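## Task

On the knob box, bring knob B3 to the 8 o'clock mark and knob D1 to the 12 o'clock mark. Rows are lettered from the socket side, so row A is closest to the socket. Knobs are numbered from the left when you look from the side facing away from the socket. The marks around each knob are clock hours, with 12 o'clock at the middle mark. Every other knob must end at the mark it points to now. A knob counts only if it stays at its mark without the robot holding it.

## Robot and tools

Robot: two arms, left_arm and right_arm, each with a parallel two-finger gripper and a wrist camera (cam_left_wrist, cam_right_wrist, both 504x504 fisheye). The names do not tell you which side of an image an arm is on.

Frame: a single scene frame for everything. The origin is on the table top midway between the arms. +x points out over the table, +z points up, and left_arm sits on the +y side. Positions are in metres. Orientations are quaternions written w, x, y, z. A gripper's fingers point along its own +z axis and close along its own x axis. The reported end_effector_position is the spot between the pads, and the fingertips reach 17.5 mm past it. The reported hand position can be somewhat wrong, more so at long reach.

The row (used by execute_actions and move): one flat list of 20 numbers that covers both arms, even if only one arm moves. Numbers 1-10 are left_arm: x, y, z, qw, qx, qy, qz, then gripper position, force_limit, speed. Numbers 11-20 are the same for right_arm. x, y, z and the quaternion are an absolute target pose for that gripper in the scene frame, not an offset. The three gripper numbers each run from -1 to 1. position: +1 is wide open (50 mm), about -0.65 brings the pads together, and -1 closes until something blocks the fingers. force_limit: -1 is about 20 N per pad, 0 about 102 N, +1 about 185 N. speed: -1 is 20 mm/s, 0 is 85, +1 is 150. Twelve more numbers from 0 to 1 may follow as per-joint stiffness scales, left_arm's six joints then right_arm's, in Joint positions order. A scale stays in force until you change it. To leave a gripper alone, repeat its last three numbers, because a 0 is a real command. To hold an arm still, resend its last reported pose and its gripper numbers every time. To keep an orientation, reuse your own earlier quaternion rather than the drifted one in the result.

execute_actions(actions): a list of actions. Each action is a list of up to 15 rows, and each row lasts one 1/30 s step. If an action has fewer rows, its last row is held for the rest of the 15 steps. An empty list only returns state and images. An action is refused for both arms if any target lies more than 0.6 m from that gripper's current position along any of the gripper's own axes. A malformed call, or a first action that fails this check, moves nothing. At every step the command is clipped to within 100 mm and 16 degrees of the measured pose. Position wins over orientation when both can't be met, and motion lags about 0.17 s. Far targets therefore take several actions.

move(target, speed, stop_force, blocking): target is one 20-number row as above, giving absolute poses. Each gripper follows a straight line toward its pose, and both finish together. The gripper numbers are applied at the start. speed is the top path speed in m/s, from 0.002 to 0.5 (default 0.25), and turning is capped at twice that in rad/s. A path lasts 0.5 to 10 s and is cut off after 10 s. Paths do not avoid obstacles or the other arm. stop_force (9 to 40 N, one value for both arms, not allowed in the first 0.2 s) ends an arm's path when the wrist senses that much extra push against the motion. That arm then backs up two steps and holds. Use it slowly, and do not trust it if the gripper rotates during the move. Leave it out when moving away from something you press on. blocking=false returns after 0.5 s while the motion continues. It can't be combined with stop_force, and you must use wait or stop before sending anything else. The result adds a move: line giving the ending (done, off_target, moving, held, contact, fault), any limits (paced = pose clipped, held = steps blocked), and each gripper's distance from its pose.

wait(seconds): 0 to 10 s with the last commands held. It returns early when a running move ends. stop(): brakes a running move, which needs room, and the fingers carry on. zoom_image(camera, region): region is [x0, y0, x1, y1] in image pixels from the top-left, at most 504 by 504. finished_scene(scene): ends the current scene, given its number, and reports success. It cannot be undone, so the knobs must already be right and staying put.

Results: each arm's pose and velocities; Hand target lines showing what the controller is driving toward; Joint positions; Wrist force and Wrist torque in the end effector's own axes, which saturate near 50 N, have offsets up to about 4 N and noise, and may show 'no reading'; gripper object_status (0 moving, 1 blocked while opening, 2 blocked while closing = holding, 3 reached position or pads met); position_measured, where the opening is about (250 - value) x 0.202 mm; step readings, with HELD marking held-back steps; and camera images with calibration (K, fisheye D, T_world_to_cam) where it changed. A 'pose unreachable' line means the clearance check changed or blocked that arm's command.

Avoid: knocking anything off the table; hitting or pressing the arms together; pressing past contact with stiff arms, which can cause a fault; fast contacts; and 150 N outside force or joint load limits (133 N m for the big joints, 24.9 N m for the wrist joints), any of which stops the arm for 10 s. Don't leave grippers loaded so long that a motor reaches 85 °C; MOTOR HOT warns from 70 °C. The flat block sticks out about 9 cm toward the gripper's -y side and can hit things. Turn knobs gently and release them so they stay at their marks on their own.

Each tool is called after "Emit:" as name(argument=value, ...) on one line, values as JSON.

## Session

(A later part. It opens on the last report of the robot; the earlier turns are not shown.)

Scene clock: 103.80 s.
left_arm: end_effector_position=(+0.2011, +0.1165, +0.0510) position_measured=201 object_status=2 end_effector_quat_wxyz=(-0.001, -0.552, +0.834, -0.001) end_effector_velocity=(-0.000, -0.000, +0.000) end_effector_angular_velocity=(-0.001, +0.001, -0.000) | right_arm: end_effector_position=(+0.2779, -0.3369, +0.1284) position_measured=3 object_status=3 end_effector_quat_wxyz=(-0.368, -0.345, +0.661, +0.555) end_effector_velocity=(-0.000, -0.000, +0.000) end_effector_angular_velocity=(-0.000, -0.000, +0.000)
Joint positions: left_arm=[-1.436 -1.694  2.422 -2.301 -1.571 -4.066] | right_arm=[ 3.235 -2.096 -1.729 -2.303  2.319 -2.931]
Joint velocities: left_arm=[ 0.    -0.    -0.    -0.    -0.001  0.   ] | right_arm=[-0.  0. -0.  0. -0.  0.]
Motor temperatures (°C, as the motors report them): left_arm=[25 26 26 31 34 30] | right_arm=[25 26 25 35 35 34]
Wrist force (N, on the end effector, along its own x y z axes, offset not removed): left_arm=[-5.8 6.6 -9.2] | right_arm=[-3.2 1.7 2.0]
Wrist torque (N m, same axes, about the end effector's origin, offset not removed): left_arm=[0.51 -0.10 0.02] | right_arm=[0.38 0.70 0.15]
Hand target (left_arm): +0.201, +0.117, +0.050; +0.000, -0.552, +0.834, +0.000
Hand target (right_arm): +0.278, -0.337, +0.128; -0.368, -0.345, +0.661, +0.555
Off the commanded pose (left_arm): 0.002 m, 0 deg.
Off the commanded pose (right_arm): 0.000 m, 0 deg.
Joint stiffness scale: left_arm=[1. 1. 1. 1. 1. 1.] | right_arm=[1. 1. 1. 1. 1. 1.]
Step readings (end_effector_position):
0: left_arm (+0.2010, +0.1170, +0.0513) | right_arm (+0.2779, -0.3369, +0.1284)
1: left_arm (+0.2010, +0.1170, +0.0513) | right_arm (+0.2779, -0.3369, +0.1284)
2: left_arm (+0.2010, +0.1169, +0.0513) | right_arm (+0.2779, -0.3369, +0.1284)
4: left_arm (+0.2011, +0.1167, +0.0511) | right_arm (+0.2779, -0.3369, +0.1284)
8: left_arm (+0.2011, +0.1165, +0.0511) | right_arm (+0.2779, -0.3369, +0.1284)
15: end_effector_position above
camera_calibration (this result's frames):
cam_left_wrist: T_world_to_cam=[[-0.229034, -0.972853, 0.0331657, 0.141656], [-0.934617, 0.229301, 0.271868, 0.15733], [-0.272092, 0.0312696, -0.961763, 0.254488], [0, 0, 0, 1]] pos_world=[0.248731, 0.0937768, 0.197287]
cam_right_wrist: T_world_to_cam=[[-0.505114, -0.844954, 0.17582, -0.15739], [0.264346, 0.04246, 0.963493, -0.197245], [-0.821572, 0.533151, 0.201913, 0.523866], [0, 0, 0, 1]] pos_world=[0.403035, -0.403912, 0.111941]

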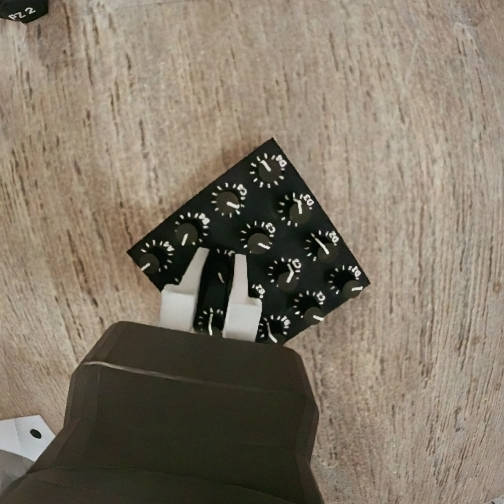

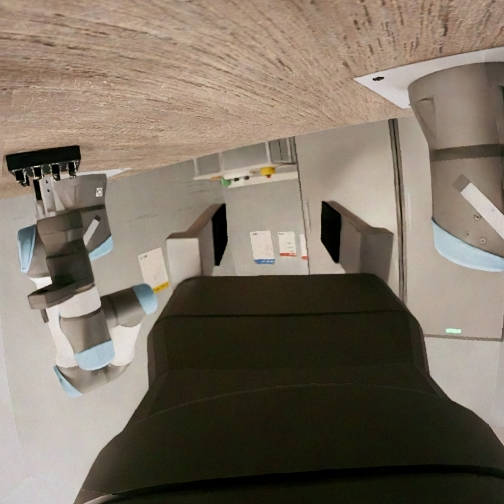

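Emit:
move(target=[0.2010,0.1160,0.0490,0,-0.8363,0.5483,0,-1,-0.8,-1,0.2779,-0.3369,0.1284,-0.368,-0.345,0.661,0.555,1,0,0], speed=0.2)

Emit:
zoom_image(camera="cam_left_wrist", region=[150, 170, 350, 340])

Scene clock: 110.10 s.
left_arm: end_effector_position=(+0.2014, +0.1166, +0.0507) position_measured=201 object_status=2 end_effector_quat_wxyz=(+0.002, +0.837, -0.548, +0.001) end_effector_velocity=(+0.000, -0.000, +0.000) end_effector_angular_velocity=(-0.001, -0.001, +0.015) | right_arm: end_effector_position=(+0.2779, -0.3369, +0.1284) position_measured=3 object_status=3 end_effector_quat_wxyz=(-0.368, -0.345, +0.661, +0.555) end_effector_velocity=(+0.000, +0.000, -0.000) end_effector_angular_velocity=(-0.001, -0.000, -0.000)
Joint positions: left_arm=[-1.448 -1.648  2.384 -2.31  -1.572 -4.889] | right_arm=[ 3.235 -2.096 -1.729 -2.303  2.319 -2.931]
Joint velocities: left_arm=[ 0.001  0.    -0.001 -0.001  0.001 -0.014] | right_arm=[-0.    -0.     0.001  0.     0.     0.001]
Motor temperatures (°C, as the motors report them): left_arm=[25 26 26 31 34 30] | right_arm=[25 26 25 35 35 34]
Wrist force (N, on the end effector, along its own x y z axes, offset not removed): left_arm=[-7.2 4.0 -16.2] | right_arm=[-2.8 0.7 1.4]
Wrist torque (N m, same axes, about the end effector's origin, offset not removed): left_arm=[0.48 -0.14 -0.01] | right_arm=[0.20 0.66 0.13]
Hand target (left_arm): +0.201, +0.116, +0.049; +0.000, +0.836, -0.548, -0.000
Hand target (right_arm): +0.278, -0.337, +0.128; -0.368, -0.345, +0.661, +0.555
Off the commanded pose (left_arm): 0.002 m, 0 deg.
Off the commanded pose (right_arm): 0.000 m, 0 deg.
Joint stiffness scale: left_arm=[1. 1. 1. 1. 1. 1.] | right_arm=[1. 1. 1. 1. 1. 1.]
move: done
camera_calibration (this result's frames):
cam_left_wrist: T_world_to_cam=[[0.547725, -0.83598, 0.0336837, -0.0305973], [-0.809214, -0.519101, 0.275147, 0.219487], [-0.212532, -0.177962, -0.960812, 0.266535], [0, 0, 0, 1]] pos_world=[0.251018, 0.13579, 0.196729]
cam_right_wrist: T_world_to_cam=[[-0.505114, -0.844954, 0.17582, -0.15739], [0.264346, 0.0424597, 0.963493, -0.197245], [-0.821572, 0.533151, 0.201913, 0.523866], [0, 0, 0, 1]] pos_world=[0.403035, -0.403912, 0.111941]

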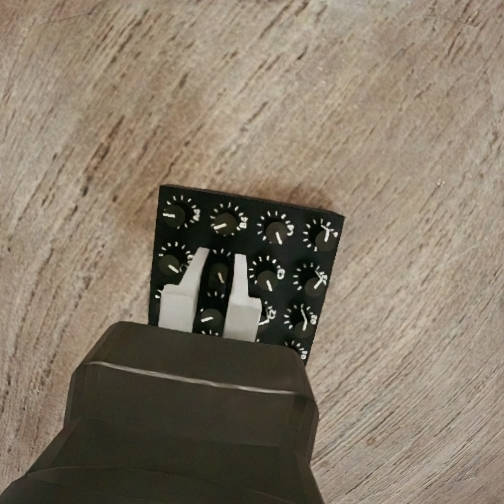

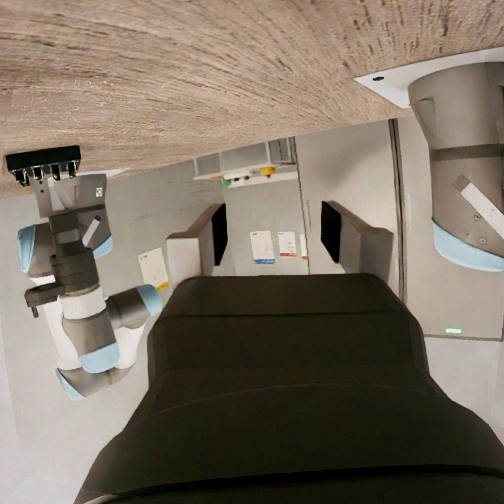

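Region (150, 170, 350, 340) of cam_left_wrist's 504x504 image, scaled by 2.520, with more detail than that image has; it fills the top 428 rows of this view, and the rest is white.

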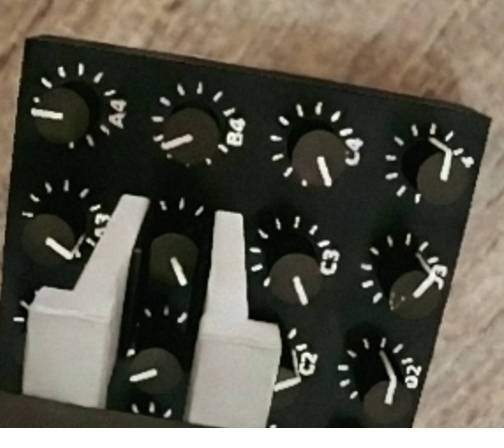

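Emit:
execute_actions(actions=[[[0.2014,0.1166,0.0507,0,-0.8363,0.5483,0,-0.12,-0.8,-0.5,0.2779,-0.3369,0.1284,-0.368,-0.345,0.661,0.555,1,0,0]]])

Emit:
move(target=[0.2014,0.1166,0.070,0,-0.8363,0.5483,0,-0.12,-0.8,-0.5,0.2779,-0.3369,0.1284,-0.368,-0.345,0.661,0.555,1,0,0], speed=0.05)

Emit:
zoom_image(camera="cam_left_wrist", region=[160, 200, 300, 340])

Emit:
move(target=[0.1747,0.0469,0.067,0,-0.7576,0.6528,0,-0.12,-0.8,-0.5,0.2779,-0.3369,0.1284,-0.368,-0.345,0.661,0.555,1,0,0], speed=0.12)

Emit:
zoom_image(camera="cam_left_wrist", region=[160, 200, 280, 320])

Scene clock: 118.67 s.
left_arm: end_effector_position=(+0.2013, +0.1178, +0.0498) position_measured=171 object_status=3 end_effector_quat_wxyz=(-0.000, +0.837, -0.547, -0.001) end_effector_velocity=(+0.000, -0.000, +0.000) end_effector_angular_velocity=(-0.000, +0.000, -0.000) | right_arm: end_effector_position=(+0.2779, -0.3369, +0.1284) position_measured=3 object_status=3 end_effector_quat_wxyz=(-0.368, -0.345, +0.661, +0.555) end_effector_velocity=(+0.000, +0.000, +0.000) end_effector_angular_velocity=(-0.000, +0.000, -0.001)
Joint positions: left_arm=[-1.448 -1.646  2.384 -2.307 -1.571 -4.89 ] | right_arm=[ 3.235 -2.096 -1.729 -2.303  2.319 -2.931]
Joint velocities: left_arm=[ 0.     0.    -0.001  0.001 -0.     0.   ] | right_arm=[ 0.     0.    -0.    -0.     0.001  0.001]
Motor temperatures (°C, as the motors report them): left_arm=[25 26 26 31 34 30] | right_arm=[25 26 25 35 35 34]
Wrist force (N, on the end effector, along its own x y z axes, offset not removed): left_arm=[2.3 2.2 -2.3] | right_arm=[-3.7 1.9 1.6]
Wrist torque (N m, same axes, about the end effector's origin, offset not removed): left_arm=[0.46 -0.59 -0.08] | right_arm=[0.33 0.86 0.09]
Hand target (left_arm): +0.201, +0.117, +0.051; +0.000, +0.836, -0.548, +0.000
Hand target (right_arm): +0.278, -0.337, +0.128; -0.368, -0.345, +0.661, +0.555
Off the commanded pose (left_arm): 0.002 m, 0 deg.
Off the commanded pose (right_arm): 0.000 m, 0 deg.
Joint stiffness scale: left_arm=[1. 1. 1. 1. 1. 1.] | right_arm=[1. 1. 1. 1. 1. 1.]
Step readings (end_effector_position):
0: left_arm (+0.2014, +0.1166, +0.0507) | right_arm (+0.2779, -0.3369, +0.1284)
1: left_arm (+0.2014, +0.1166, +0.0507) | right_arm (+0.2779, -0.3369, +0.1284)
2: left_arm (+0.2014, +0.1167, +0.0506) | right_arm (+0.2779, -0.3369, +0.1284)
4: left_arm (+0.2014, +0.1170, +0.0501) | right_arm (+0.2779, -0.3369, +0.1284)
8: left_arm (+0.2014, +0.1176, +0.0499) | right_arm (+0.2779, -0.3369, +0.1284)
15: end_effector_position above
camera_calibration (this result's frames):
cam_left_wrist: T_world_to_cam=[[0.548677, -0.835529, 0.0290573, -0.0295187], [-0.808549, -0.521479, 0.272597, 0.220611], [-0.21261, -0.173062, -0.96169, 0.265434], [0, 0, 0, 1]] pos_world=[0.251005, 0.136317, 0.195985]
cam_right_wrist: T_world_to_cam=[[-0.505114, -0.844954, 0.17582, -0.15739], [0.264346, 0.0424595, 0.963493, -0.197245], [-0.821572, 0.533151, 0.201913, 0.523867], [0, 0, 0, 1]] pos_world=[0.403035, -0.403912, 0.111941]

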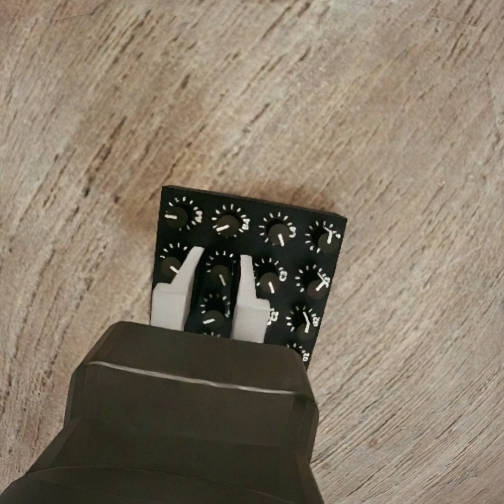

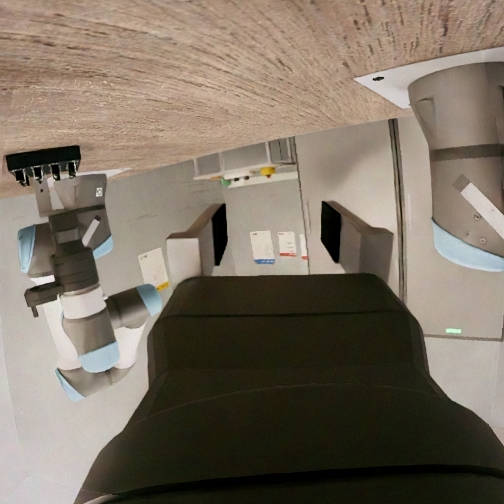

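Scene clock: 119.50 s.
left_arm: end_effector_position=(+0.2013, +0.1178, +0.0687) position_measured=171 object_status=3 end_effector_quat_wxyz=(-0.000, +0.837, -0.548, -0.001) end_effector_velocity=(-0.001, +0.004, -0.001) end_effector_angular_velocity=(+0.013, +0.004, +0.000) | right_arm: end_effector_position=(+0.2779, -0.3369, +0.1284) position_measured=3 object_status=3 end_effector_quat_wxyz=(-0.368, -0.345, +0.661, +0.555) end_effector_velocity=(-0.000, +0.000, +0.000) end_effector_angular_velocity=(+0.001, +0.000, -0.001)
Joint positions: left_arm=[-1.448 -1.687  2.356 -2.238 -1.571 -4.89 ] | right_arm=[ 3.235 -2.096 -1.729 -2.303  2.319 -2.931]
Joint velocities: left_arm=[-0.    -0.     0.     0.014 -0.001 -0.   ] | right_arm=[-0.     0.    -0.001  0.     0.001 -0.001]
Motor temperatures (°C, as the motors report them): left_arm=[25 26 26 31 34 30] | right_arm=[25 26 25 35 35 34]
Wrist force (N, on the end effector, along its own x y z axes, offset not removed): left_arm=[0.3 3.0 -2.7] | right_arm=[-2.9 1.8 1.2]
Wrist torque (N m, same axes, about the end effector's origin, offset not removed): left_arm=[0.46 -0.16 0.00] | right_arm=[0.32 0.65 0.11]
Hand target (left_arm): +0.201, +0.117, +0.070; +0.000, +0.836, -0.548, +0.000
Hand target (right_arm): +0.278, -0.337, +0.128; -0.368, -0.345, +0.661, +0.555
Off the commanded pose (left_arm): 0.002 m, 0 deg.
Off the commanded pose (right_arm): 0.000 m, 0 deg.
Joint stiffness scale: left_arm=[1. 1. 1. 1. 1. 1.] | right_arm=[1. 1. 1. 1. 1. 1.]
move: done
camera_calibration (this result's frames):
cam_left_wrist: T_world_to_cam=[[0.54863, -0.835567, 0.0288818, -0.0300477], [-0.808568, -0.521482, 0.272535, 0.215475], [-0.21266, -0.172873, -0.961712, 0.283567], [0, 0, 0, 1]] pos_world=[0.251014, 0.136281, 0.214853]
cam_right_wrist: T_world_to_cam=[[-0.505114, -0.844954, 0.17582, -0.15739], [0.264346, 0.0424595, 0.963493, -0.197245], [-0.821572, 0.533151, 0.201913, 0.523866], [0, 0, 0, 1]] pos_world=[0.403035, -0.403912, 0.111941]

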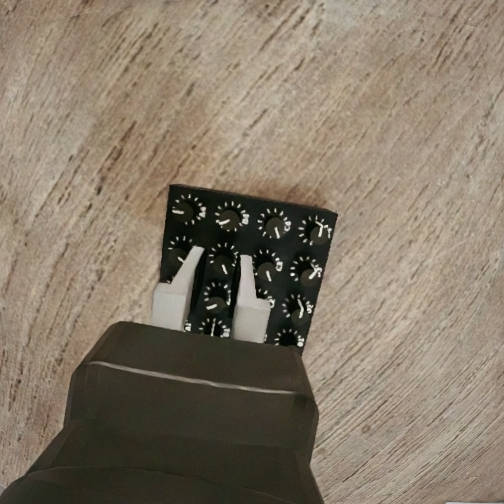

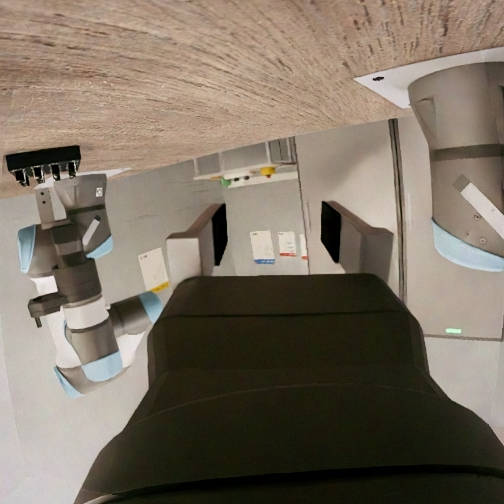

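Region (160, 200, 300, 340) of cam_left_wrist's 504x504 image, scaled by 3.600, with more detail than that image has.

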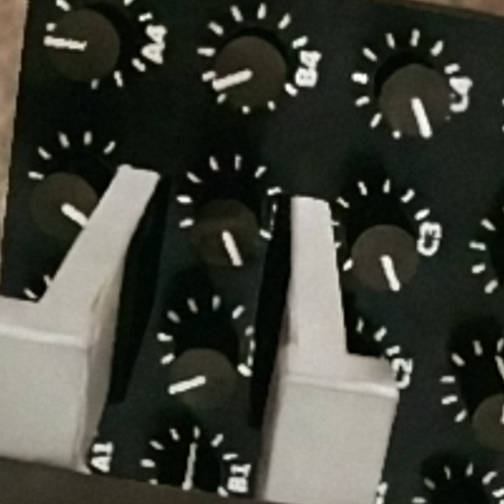

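Scene clock: 121.03 s.
left_arm: end_effector_position=(+0.1753, +0.0490, +0.0664) position_measured=171 object_status=3 end_effector_quat_wxyz=(-0.001, +0.759, -0.651, -0.001) end_effector_velocity=(+0.000, -0.000, +0.000) end_effector_angular_velocity=(-0.000, -0.001, -0.009) | right_arm: end_effector_position=(+0.2779, -0.3369, +0.1284) position_measured=3 object_status=3 end_effector_quat_wxyz=(-0.368, -0.345, +0.661, +0.555) end_effector_velocity=(+0.001, +0.000, +0.000) end_effector_angular_velocity=(+0.000, -0.001, -0.001)
Joint positions: left_arm=[-1.55  -1.576  2.262 -2.254 -1.571 -4.733] | right_arm=[ 3.235 -2.096 -1.729 -2.303  2.319 -2.931]
Joint velocities: left_arm=[-0.     0.    -0.    -0.     0.001  0.009] | right_arm=[-0.001 -0.     0.001  0.     0.    -0.   ]
Motor temperatures (°C, as the motors report them): left_arm=[25 26 26 31 34 30] | right_arm=[25 26 25 35 35 34]
Wrist force (N, on the end effector, along its own x y z axes, offset not removed): left_arm=[-1.0 2.0 -2.5] | right_arm=[-3.0 0.3 1.3]
Wrist torque (N m, same axes, about the end effector's origin, offset not removed): left_arm=[0.40 0.03 0.01] | right_arm=[0.08 0.72 0.11]
Hand target (left_arm): +0.175, +0.047, +0.067; +0.000, +0.758, -0.653, -0.000
Hand target (right_arm): +0.278, -0.337, +0.128; -0.368, -0.345, +0.661, +0.555
Off the commanded pose (left_arm): 0.002 m, 0 deg.
Off the commanded pose (right_arm): 0.000 m, 0 deg.
Joint stiffness scale: left_arm=[1. 1. 1. 1. 1. 1.] | right_arm=[1. 1. 1. 1. 1. 1.]
move: done
camera_calibration (this result's frames):
cam_left_wrist: T_world_to_cam=[[0.315747, -0.948414, 0.0285444, -0.0268682], [-0.915271, -0.296506, 0.272696, 0.166829], [-0.250165, -0.112229, -0.961677, 0.26749], [0, 0, 0, 1]] pos_world=[0.228094, 0.0540037, 0.212513]
cam_right_wrist: T_world_to_cam=[[-0.505114, -0.844954, 0.17582, -0.15739], [0.264346, 0.0424596, 0.963493, -0.197245], [-0.821572, 0.533151, 0.201913, 0.523866], [0, 0, 0, 1]] pos_world=[0.403035, -0.403912, 0.111941]

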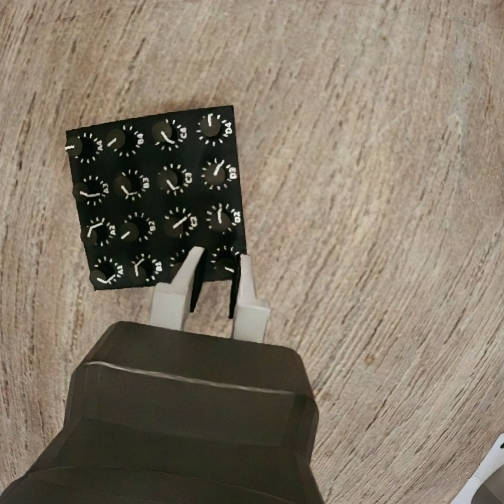

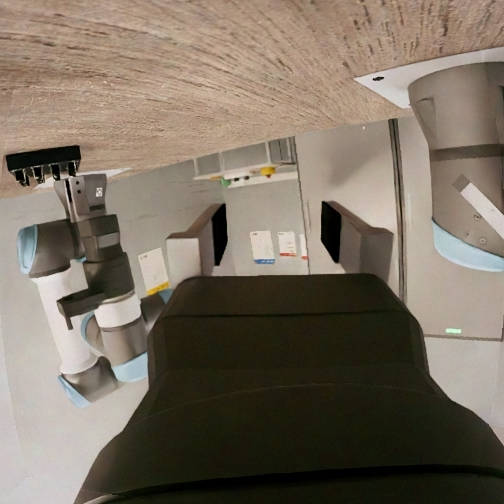

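Region (160, 200, 280, 320) of cam_left_wrist's 504x504 image, scaled by 4.200, with more detail than that image has.

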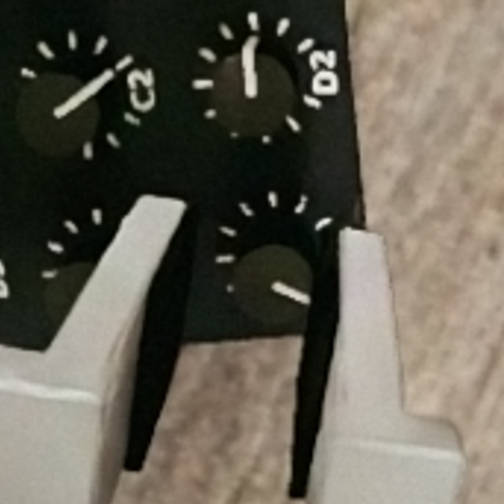

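Emit:
move(target=[0.1748,0.0463,0.061,0,-0.7576,0.6528,0,-0.12,-0.8,-0.5,0.2779,-0.3369,0.1284,-0.368,-0.345,0.661,0.555,1,0,0], speed=0.03)

Scene clock: 125.17 s.
left_arm: end_effector_position=(+0.1757, +0.0457, +0.0624) position_measured=171 object_status=3 end_effector_quat_wxyz=(+0.001, +0.759, -0.652, +0.001) end_effector_velocity=(+0.000, -0.002, -0.000) end_effector_angular_velocity=(-0.006, -0.001, +0.000) | right_arm: end_effector_position=(+0.2779, -0.3369, +0.1284) position_measured=3 object_status=3 end_effector_quat_wxyz=(-0.368, -0.345, +0.661, +0.555) end_effector_velocity=(-0.000, -0.000, -0.000) end_effector_angular_velocity=(-0.000, +0.001, -0.000)
Joint positions: left_arm=[-1.55  -1.563  2.263 -2.273 -1.571 -4.732] | right_arm=[ 3.235 -2.096 -1.729 -2.303  2.319 -2.931]
Joint velocities: left_arm=[ 0.     0.003  0.001 -0.009  0.     0.   ] | right_arm=[ 0.    -0.    -0.001 -0.     0.     0.   ]
Motor temperatures (°C, as the motors report them): left_arm=[25 26 26 31 34 30] | right_arm=[25 26 25 35 35 34]
Wrist force (N, on the end effector, along its own x y z axes, offset not removed): left_arm=[-0.8 0.6 -1.2] | right_arm=[-2.3 0.2 1.5]
Wrist torque (N m, same axes, about the end effector's origin, offset not removed): left_arm=[0.11 -0.03 0.02] | right_arm=[0.09 0.53 0.06]
Hand target (left_arm): +0.175, +0.046, +0.061; -0.000, +0.758, -0.653, -0.000
Hand target (right_arm): +0.278, -0.337, +0.128; -0.368, -0.345, +0.661, +0.555
Off the commanded pose (left_arm): 0.002 m, 0 deg.
Off the commanded pose (right_arm): 0.000 m, 0 deg.
Joint stiffness scale: left_arm=[1. 1. 1. 1. 1. 1.] | right_arm=[1. 1. 1. 1. 1. 1.]
move: done
camera_calibration (this result's frames):
cam_left_wrist: T_world_to_cam=[[0.314924, -0.948541, 0.0330614, -0.0301265], [-0.915687, -0.294484, 0.273489, 0.167257], [-0.249679, -0.116402, -0.961307, 0.263547], [0, 0, 0, 1]] pos_world=[0.228445, 0.0513557, 0.208602]
cam_right_wrist: T_world_to_cam=[[-0.505114, -0.844954, 0.175819, -0.15739], [0.264346, 0.0424592, 0.963493, -0.197245], [-0.821572, 0.533151, 0.201913, 0.523866], [0, 0, 0, 1]] pos_world=[0.403035, -0.403912, 0.111941]

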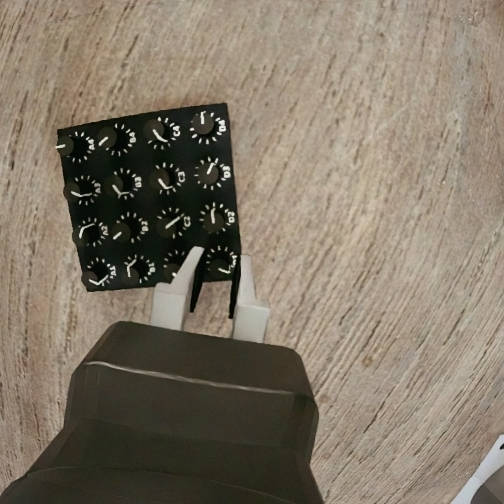

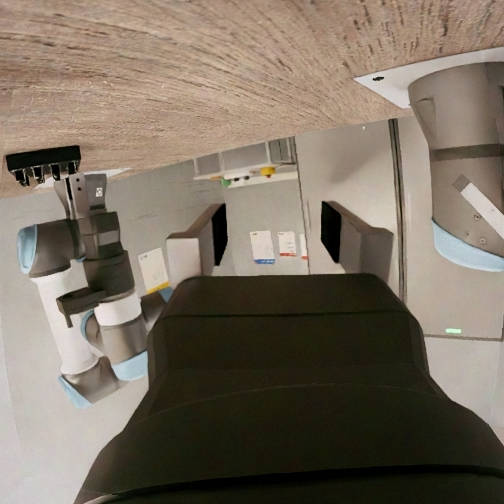

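Emit:
move(target=[0.1746,0.0469,0.050,0,-0.7576,0.6528,0,-0.12,-0.8,-0.5,0.2779,-0.3369,0.1284,-0.368,-0.345,0.661,0.555,1,0,0], speed=0.03)

Emit:
execute_actions(actions=[[[0.1746,0.0469,0.050,0,-0.7576,0.6528,0,-1,-0.8,-1,0.2779,-0.3369,0.1284,-0.368,-0.345,0.661,0.555,1,0,0]]])

Emit:
zoom_image(camera="cam_left_wrist", region=[160, 200, 280, 320])

Scene clock: 128.73 s.
left_arm: end_effector_position=(+0.1757, +0.0463, +0.0513) position_measured=171 object_status=3 end_effector_quat_wxyz=(+0.001, +0.759, -0.652, +0.001) end_effector_velocity=(+0.000, -0.002, +0.000) end_effector_angular_velocity=(-0.009, -0.001, +0.000) | right_arm: end_effector_position=(+0.2779, -0.3369, +0.1284) position_measured=3 object_status=3 end_effector_quat_wxyz=(-0.368, -0.345, +0.661, +0.555) end_effector_velocity=(+0.000, +0.000, +0.000) end_effector_angular_velocity=(-0.000, -0.001, -0.001)
Joint positions: left_arm=[-1.55  -1.542  2.279 -2.31  -1.571 -4.732] | right_arm=[ 3.235 -2.096 -1.729 -2.303  2.319 -2.931]
Joint velocities: left_arm=[ 0.     0.     0.002 -0.011 -0.     0.   ] | right_arm=[-0.     0.     0.001  0.     0.     0.   ]
Motor temperatures (°C, as the motors report them): left_arm=[25 26 26 31 34 30] | right_arm=[25 26 25 35 35 34]
Wrist force (N, on the end effector, along its own x y z axes, offset not removed): left_arm=[0.4 4.0 -2.2] | right_arm=[-1.6 1.0 2.7]
Wrist torque (N m, same axes, about the end effector's origin, offset not removed): left_arm=[0.62 -0.22 0.01] | right_arm=[0.26 0.42 0.10]
Hand target (left_arm): +0.175, +0.047, +0.050; -0.000, +0.758, -0.653, -0.000
Hand target (right_arm): +0.278, -0.337, +0.128; -0.368, -0.345, +0.661, +0.555
Off the commanded pose (left_arm): 0.002 m, 0 deg.
Off the commanded pose (right_arm): 0.000 m, 0 deg.
Joint stiffness scale: left_arm=[1. 1. 1. 1. 1. 1.] | right_arm=[1. 1. 1. 1. 1. 1.]
move: done
camera_calibration (this result's frames):
cam_left_wrist: T_world_to_cam=[[0.314925, -0.948548, 0.0328424, -0.0290985], [-0.915679, -0.294544, 0.27345, 0.17041], [-0.249707, -0.116189, -0.961325, 0.252923], [0, 0, 0, 1]] pos_world=[0.228362, 0.0519791, 0.197499]
cam_right_wrist: T_world_to_cam=[[-0.505114, -0.844954, 0.175819, -0.15739], [0.264345, 0.0424592, 0.963493, -0.197245], [-0.821572, 0.533151, 0.201913, 0.523866], [0, 0, 0, 1]] pos_world=[0.403035, -0.403912, 0.111941]

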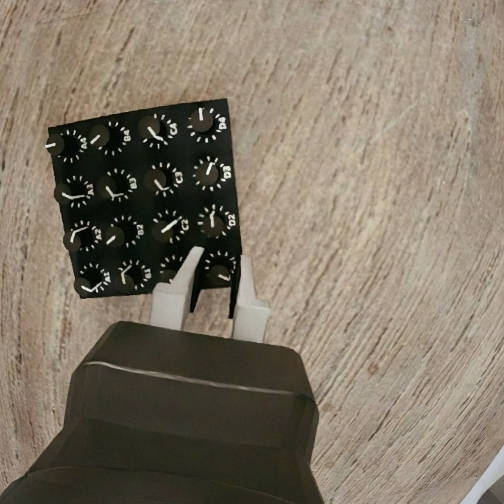

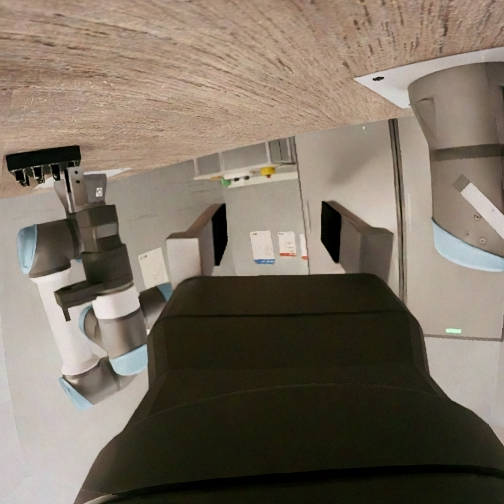

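Scene clock: 129.23 s.
left_arm: end_effector_position=(+0.1757, +0.0462, +0.0514) position_measured=201 object_status=0 end_effector_quat_wxyz=(+0.001, +0.759, -0.652, +0.001) end_effector_velocity=(-0.000, +0.000, -0.000) end_effector_angular_velocity=(+0.000, +0.000, +0.000) | right_arm: end_effector_position=(+0.2779, -0.3369, +0.1284) position_measured=3 object_status=3 end_effector_quat_wxyz=(-0.368, -0.345, +0.661, +0.555) end_effector_velocity=(+0.000, -0.000, +0.000) end_effector_angular_velocity=(+0.000, -0.002, +0.000)
Joint positions: left_arm=[-1.55  -1.542  2.279 -2.311 -1.571 -4.732] | right_arm=[ 3.235 -2.096 -1.729 -2.303  2.319 -2.931]
Joint velocities: left_arm=[ 0.     0.     0.001 -0.    -0.    -0.   ] | right_arm=[-0.    -0.     0.001  0.    -0.001 -0.   ]
Motor temperatures (°C, as the motors report them): left_arm=[25 26 26 31 34 30] | right_arm=[25 26 25 35 35 34]
Wrist force (N, on the end effector, along its own x y z axes, offset not removed): left_arm=[-0.3 1.6 -3.0] | right_arm=[-2.6 1.7 2.1]
Wrist torque (N m, same axes, about the end effector's origin, offset not removed): left_arm=[0.23 -0.11 -0.02] | right_arm=[0.35 0.66 0.12]
Hand target (left_arm): +0.175, +0.047, +0.050; +0.000, +0.758, -0.653, -0.000
Hand target (right_arm): +0.278, -0.337, +0.128; -0.368, -0.345, +0.661, +0.555
Off the commanded pose (left_arm): 0.002 m, 0 deg.
Off the commanded pose (right_arm): 0.000 m, 0 deg.
Joint stiffness scale: left_arm=[1. 1. 1. 1. 1. 1.] | right_arm=[1. 1. 1. 1. 1. 1.]
Step readings (end_effector_position):
0: left_arm (+0.1757, +0.0463, +0.0513) | right_arm (+0.2779, -0.3369, +0.1284)
1: left_arm (+0.1757, +0.0463, +0.0514) | right_arm (+0.2779, -0.3369, +0.1284)
2: left_arm (+0.1757, +0.0462, +0.0514) | right_arm (+0.2779, -0.3369, +0.1284)
4: left_arm (+0.1757, +0.0461, +0.0514) | right_arm (+0.2779, -0.3369, +0.1284)
8: left_arm (+0.1757, +0.0461, +0.0514) | right_arm (+0.2779, -0.3369, +0.1284)
15: end_effector_position above
camera_calibration (this result's frames):
cam_left_wrist: T_world_to_cam=[[0.314922, -0.948521, 0.0336427, -0.0293295], [-0.915709, -0.294323, 0.27359, 0.170352], [-0.249604, -0.116966, -0.961258, 0.252967], [0, 0, 0, 1]] pos_world=[0.228371, 0.0519076, 0.197547]
cam_right_wrist: T_world_to_cam=[[-0.505114, -0.844954, 0.175819, -0.15739], [0.264345, 0.0424591, 0.963493, -0.197245], [-0.821572, 0.533151, 0.201913, 0.523866], [0, 0, 0, 1]] pos_world=[0.403035, -0.403912, 0.111941]

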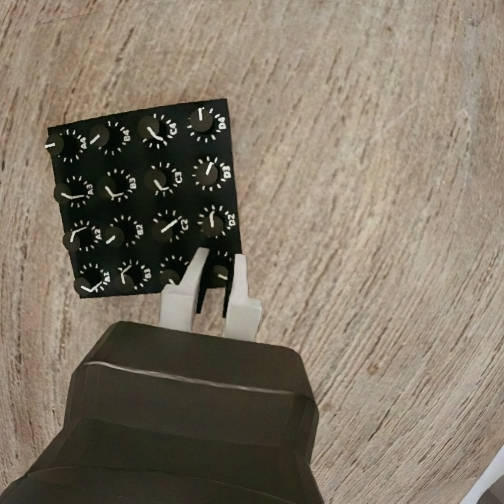

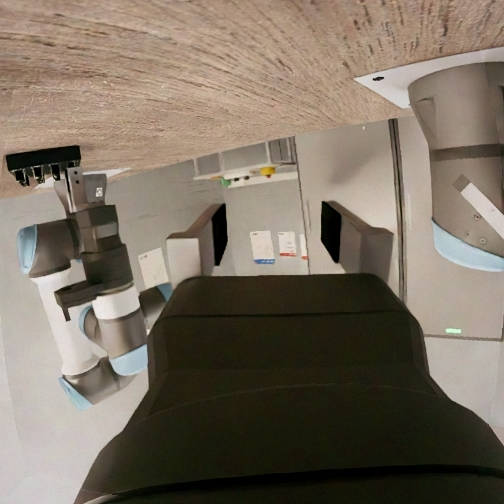

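Region (160, 200, 280, 320) of cam_left_wrist's 504x504 image, scaled by 4.200, with more detail than that image has.

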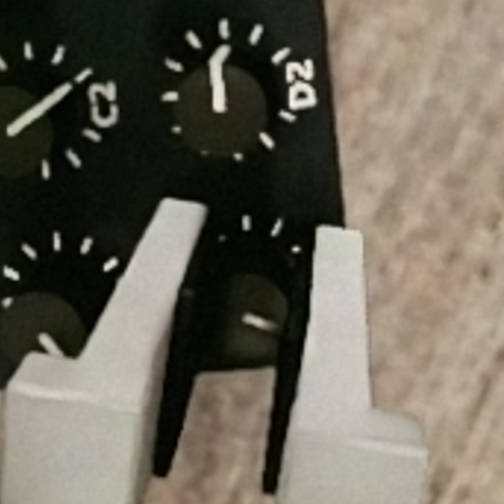

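Emit:
move(target=[0.1755,0.0462,0.050,0,0.4344,0.9007,0,-1,-0.8,-1,0.2779,-0.3369,0.1284,-0.368,-0.345,0.661,0.555,1,0,0], speed=0.3)

Emit:
zoom_image(camera="cam_left_wrist", region=[160, 220, 400, 400])

Scene clock: 138.17 s.
left_arm: end_effector_position=(+0.1736, +0.0456, +0.0511) position_measured=201 object_status=2 end_effector_quat_wxyz=(+0.000, +0.435, +0.900, -0.001) end_effector_velocity=(+0.000, -0.000, +0.000) end_effector_angular_velocity=(-0.001, +0.000, -0.014) | right_arm: end_effector_position=(+0.2779, -0.3369, +0.1284) position_measured=3 object_status=3 end_effector_quat_wxyz=(-0.368, -0.345, +0.661, +0.555) end_effector_velocity=(+0.001, -0.000, -0.000) end_effector_angular_velocity=(+0.000, +0.000, -0.001)
Joint positions: left_arm=[-1.439 -1.531  2.269 -2.311 -1.572 -1.997] | right_arm=[ 3.235 -2.096 -1.729 -2.303  2.319 -2.931]
Joint velocities: left_arm=[ 0.001  0.001 -0.002  0.    -0.     0.015] | right_arm=[-0.001 -0.001  0.001 -0.     0.    -0.   ]
Motor temperatures (°C, as the motors report them): left_arm=[25 26 26 31 34 30] | right_arm=[25 26 25 35 35 34]
Wrist force (N, on the end effector, along its own x y z axes, offset not removed): left_arm=[2.7 0.6 -10.6] | right_arm=[-2.4 0.6 1.8]
Wrist torque (N m, same axes, about the end effector's origin, offset not removed): left_arm=[0.32 0.27 -0.01] | right_arm=[0.09 0.60 0.11]
Hand target (left_arm): +0.176, +0.046, +0.050; +0.000, +0.434, +0.901, +0.000
Hand target (right_arm): +0.278, -0.337, +0.128; -0.368, -0.345, +0.661, +0.555
Off the commanded pose (left_arm): 0.002 m, 0 deg.
Off the commanded pose (right_arm): 0.000 m, 0 deg.
Joint stiffness scale: left_arm=[1. 1. 1. 1. 1. 1.] | right_arm=[1. 1. 1. 1. 1. 1.]
move: done
camera_calibration (this result's frames):
cam_left_wrist: T_world_to_cam=[[-0.74355, 0.66804, 0.0292507, 0.0810775], [0.649334, 0.710901, 0.270156, -0.148936], [0.15968, 0.219868, -0.962372, 0.165735], [0, 0, 0, 1]] pos_world=[0.13053, 0.0152758, 0.197363]
cam_right_wrist: T_world_to_cam=[[-0.505114, -0.844954, 0.175819, -0.15739], [0.264345, 0.0424588, 0.963493, -0.197245], [-0.821572, 0.533151, 0.201913, 0.523866], [0, 0, 0, 1]] pos_world=[0.403035, -0.403912, 0.111941]

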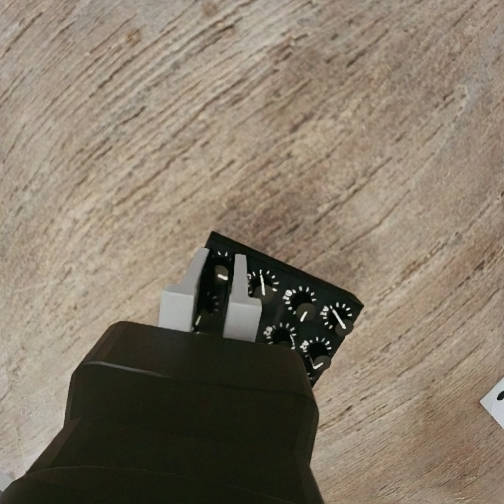

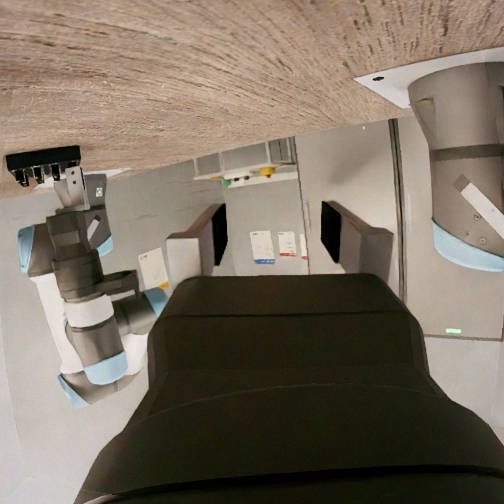

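Region (160, 220, 400, 400) of cam_left_wrist's 504x504 image, scaled by 2.100, with more detail than that image has; it fills the top 378 rows of this view, and the rest is white.

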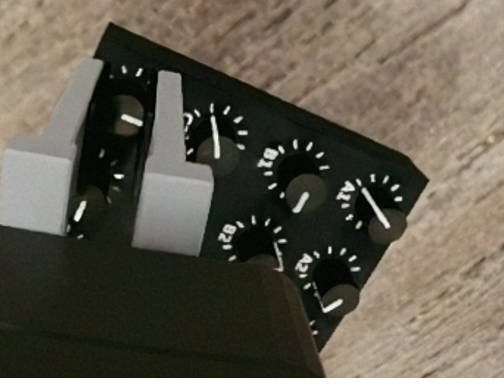

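Emit:
execute_actions(actions=[[[0.1736,0.0452,0.0511,0,0.4344,0.9007,0,-0.15,-0.8,-0.5,0.2779,-0.3369,0.1284,-0.368,-0.345,0.661,0.555,1,0,0]]])

Emit:
move(target=[0.1736,0.045,0.072,0,0.4344,0.9007,0,-0.15,-0.8,-0.5,0.2779,-0.3369,0.1284,-0.368,-0.345,0.661,0.555,1,0,0], speed=0.05)

Emit:
move(target=[0.245,0.135,0.10,0,0.4344,0.9007,0,-0.15,-0.8,-0.5,0.2779,-0.3369,0.1284,-0.368,-0.345,0.661,0.555,1,0,0], speed=0.2)

Emit:
zoom_image(camera="cam_left_wrist", region=[140, 50, 350, 260])

Scene clock: 143.60 s.
left_arm: end_effector_position=(+0.1736, +0.0465, +0.0504) position_measured=175 object_status=3 end_effector_quat_wxyz=(-0.001, +0.434, +0.901, +0.000) end_effector_velocity=(+0.000, +0.001, -0.000) end_effector_angular_velocity=(+0.001, -0.000, +0.001) | right_arm: end_effector_position=(+0.2779, -0.3369, +0.1284) position_measured=3 object_status=3 end_effector_quat_wxyz=(-0.368, -0.345, +0.661, +0.555) end_effector_velocity=(+0.000, +0.000, +0.000) end_effector_angular_velocity=(+0.000, -0.001, +0.001)
Joint positions: left_arm=[-1.439 -1.53   2.269 -2.308 -1.571 -1.999] | right_arm=[ 3.235 -2.096 -1.729 -2.303  2.319 -2.931]
Joint velocities: left_arm=[ 0.     0.     0.001  0.001  0.001 -0.001] | right_arm=[ 0.    -0.     0.001 -0.    -0.    -0.   ]
Motor temperatures (°C, as the motors report them): left_arm=[25 26 26 31 34 30] | right_arm=[25 26 25 35 35 34]
Wrist force (N, on the end effector, along its own x y z axes, offset not removed): left_arm=[-0.3 1.2 -2.4] | right_arm=[-2.4 1.6 1.1]
Wrist torque (N m, same axes, about the end effector's origin, offset not removed): left_arm=[0.17 -0.07 -0.06] | right_arm=[0.26 0.59 0.00]
Hand target (left_arm): +0.174, +0.045, +0.051; +0.000, +0.434, +0.901, -0.000
Hand target (right_arm): +0.278, -0.337, +0.128; -0.368, -0.345, +0.661, +0.555
Off the commanded pose (left_arm): 0.001 m, 0 deg.
Off the commanded pose (right_arm): 0.000 m, 0 deg.
Joint stiffness scale: left_arm=[1. 1. 1. 1. 1. 1.] | right_arm=[1. 1. 1. 1. 1. 1.]
Step readings (end_effector_position):
0: left_arm (+0.1736, +0.0456, +0.0511) | right_arm (+0.2779, -0.3369, +0.1284)
1: left_arm (+0.1736, +0.0456, +0.0511) | right_arm (+0.2779, -0.3369, +0.1284)
2: left_arm (+0.1736, +0.0457, +0.0510) | right_arm (+0.2779, -0.3369, +0.1284)
4: left_arm (+0.1736, +0.0460, +0.0506) | right_arm (+0.2779, -0.3369, +0.1284)
8: left_arm (+0.1736, +0.0463, +0.0504) | right_arm (+0.2779, -0.3369, +0.1284)
15: end_effector_position above
camera_calibration (this result's frames):
cam_left_wrist: T_world_to_cam=[[-0.745075, 0.6662, 0.0322596, 0.080676], [0.647812, 0.711303, 0.272741, -0.149288], [0.158754, 0.224111, -0.961546, 0.164788], [0, 0, 0, 1]] pos_world=[0.130659, 0.0155119, 0.196565]
cam_right_wrist: T_world_to_cam=[[-0.505114, -0.844954, 0.175819, -0.15739], [0.264345, 0.0424587, 0.963493, -0.197245], [-0.821572, 0.533151, 0.201913, 0.523866], [0, 0, 0, 1]] pos_world=[0.403035, -0.403912, 0.111941]

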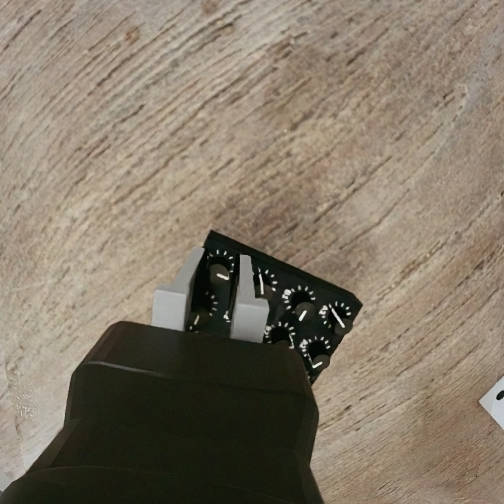

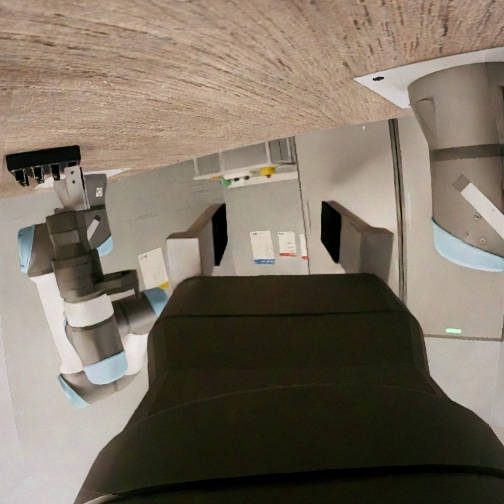

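Scene clock: 144.43 s.
left_arm: end_effector_position=(+0.1736, +0.0462, +0.0707) position_measured=175 object_status=3 end_effector_quat_wxyz=(-0.001, +0.434, +0.901, +0.000) end_effector_velocity=(-0.001, +0.004, -0.001) end_effector_angular_velocity=(+0.013, +0.003, +0.000) | right_arm: end_effector_position=(+0.2779, -0.3369, +0.1284) position_measured=3 object_status=3 end_effector_quat_wxyz=(-0.368, -0.345, +0.661, +0.555) end_effector_velocity=(-0.000, -0.000, -0.000) end_effector_angular_velocity=(-0.000, +0.001, -0.001)
Joint positions: left_arm=[-1.439 -1.569  2.241 -2.241 -1.571 -2.   ] | right_arm=[ 3.235 -2.096 -1.729 -2.303  2.319 -2.931]
Joint velocities: left_arm=[ 0.     0.    -0.     0.014  0.    -0.   ] | right_arm=[-0.     0.    -0.001  0.     0.    -0.   ]
Motor temperatures (°C, as the motors report them): left_arm=[25 26 26 31 34 30] | right_arm=[25 26 25 35 35 34]
Wrist force (N, on the end effector, along its own x y z axes, offset not removed): left_arm=[-0.2 1.9 -0.7] | right_arm=[-3.4 0.5 1.4]
Wrist torque (N m, same axes, about the end effector's origin, offset not removed): left_arm=[0.36 -0.05 -0.01] | right_arm=[0.06 0.74 0.12]
Hand target (left_arm): +0.174, +0.045, +0.072; +0.000, +0.434, +0.901, -0.000
Hand target (right_arm): +0.278, -0.337, +0.128; -0.368, -0.345, +0.661, +0.555
Off the commanded pose (left_arm): 0.002 m, 0 deg.
Off the commanded pose (right_arm): 0.000 m, 0 deg.
Joint stiffness scale: left_arm=[1. 1. 1. 1. 1. 1.] | right_arm=[1. 1. 1. 1. 1. 1.]
move: done
camera_calibration (this result's frames):
cam_left_wrist: T_world_to_cam=[[-0.745189, 0.666057, 0.0325802, 0.0802644], [0.647713, 0.711313, 0.27295, -0.154677], [0.158626, 0.224502, -0.961476, 0.184385], [0, 0, 0, 1]] pos_world=[0.13075, 0.0151684, 0.216886]
cam_right_wrist: T_world_to_cam=[[-0.505114, -0.844954, 0.175819, -0.15739], [0.264345, 0.0424588, 0.963493, -0.197245], [-0.821572, 0.533151, 0.201913, 0.523866], [0, 0, 0, 1]] pos_world=[0.403035, -0.403912, 0.111941]

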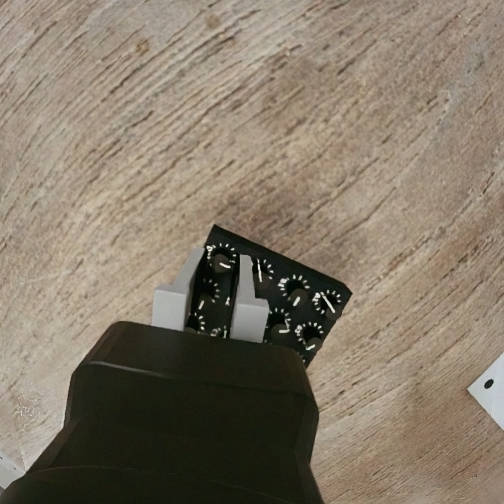

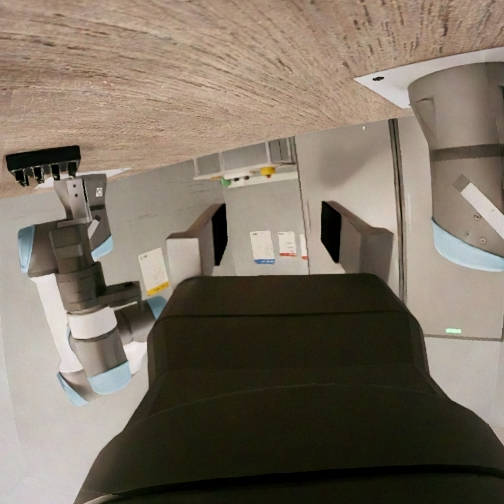

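Scene clock: 145.57 s.
left_arm: end_effector_position=(+0.2438, +0.1353, +0.0987) position_measured=175 object_status=3 end_effector_quat_wxyz=(-0.000, +0.435, +0.901, +0.001) end_effector_velocity=(-0.000, +0.000, +0.001) end_effector_angular_velocity=(+0.001, +0.003, -0.013) | right_arm: end_effector_position=(+0.2779, -0.3369, +0.1284) position_measured=3 object_status=3 end_effector_quat_wxyz=(-0.368, -0.345, +0.661, +0.555) end_effector_velocity=(-0.000, +0.000, +0.000) end_effector_angular_velocity=(+0.000, -0.000, +0.001)
Joint positions: left_arm=[-1.192 -1.681  2.256 -2.144 -1.57  -1.752] | right_arm=[ 3.235 -2.096 -1.729 -2.303  2.319 -2.931]
Joint velocities: left_arm=[ 0.002 -0.    -0.004  0.007 -0.002  0.015] | right_arm=[ 0.001  0.001 -0.001 -0.    -0.001 -0.   ]
Motor temperatures (°C, as the motors report them): left_arm=[25 26 26 31 34 30] | right_arm=[25 26 25 35 35 34]
Wrist force (N, on the end effector, along its own x y z axes, offset not removed): left_arm=[1.4 3.5 -2.6] | right_arm=[-2.3 0.8 1.6]
Wrist torque (N m, same axes, about the end effector's origin, offset not removed): left_arm=[0.65 -0.33 -0.05] | right_arm=[0.11 0.54 0.12]
Hand target (left_arm): +0.245, +0.135, +0.100; +0.000, +0.434, +0.901, +0.000
Hand target (right_arm): +0.278, -0.337, +0.128; -0.368, -0.345, +0.661, +0.555
Off the commanded pose (left_arm): 0.002 m, 0 deg.
Off the commanded pose (right_arm): 0.000 m, 0 deg.
Joint stiffness scale: left_arm=[1. 1. 1. 1. 1. 1.] | right_arm=[1. 1. 1. 1. 1. 1.]
move: done
camera_calibration (this result's frames):
cam_left_wrist: T_world_to_cam=[[-0.744323, 0.667046, 0.0321328, 0.0720025], [0.648357, 0.710262, 0.274155, -0.271255], [0.160051, 0.224894, -0.961148, 0.179786], [0, 0, 0, 1]] pos_world=[0.200688, 0.1042, 0.244853]
cam_right_wrist: T_world_to_cam=[[-0.505114, -0.844954, 0.175819, -0.15739], [0.264345, 0.0424588, 0.963493, -0.197245], [-0.821572, 0.533151, 0.201913, 0.523866], [0, 0, 0, 1]] pos_world=[0.403035, -0.403912, 0.111941]

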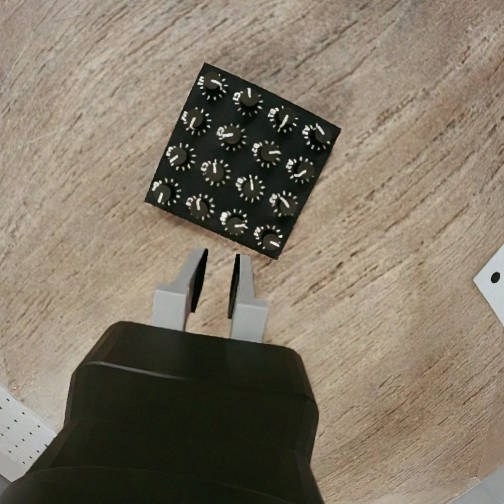

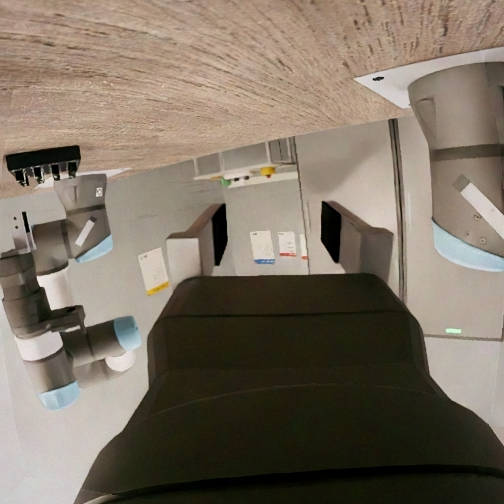

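Region (140, 50, 350, 260) of cam_left_wrist's 504x504 image, scaled by 2.400, with more detail than that image has.

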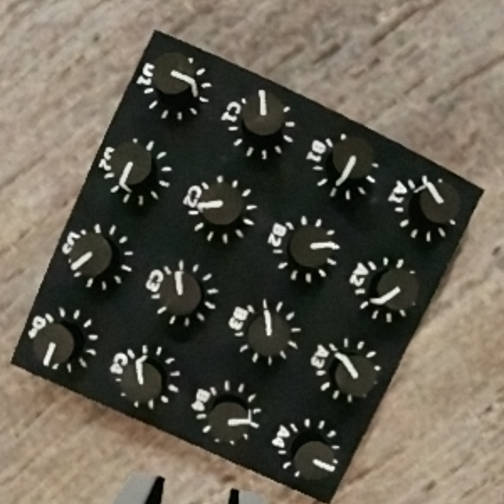

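Both knobs look correct and the others are unchanged.

Emit:
finished_scene(scene=1)

The scene is finished: the task was done.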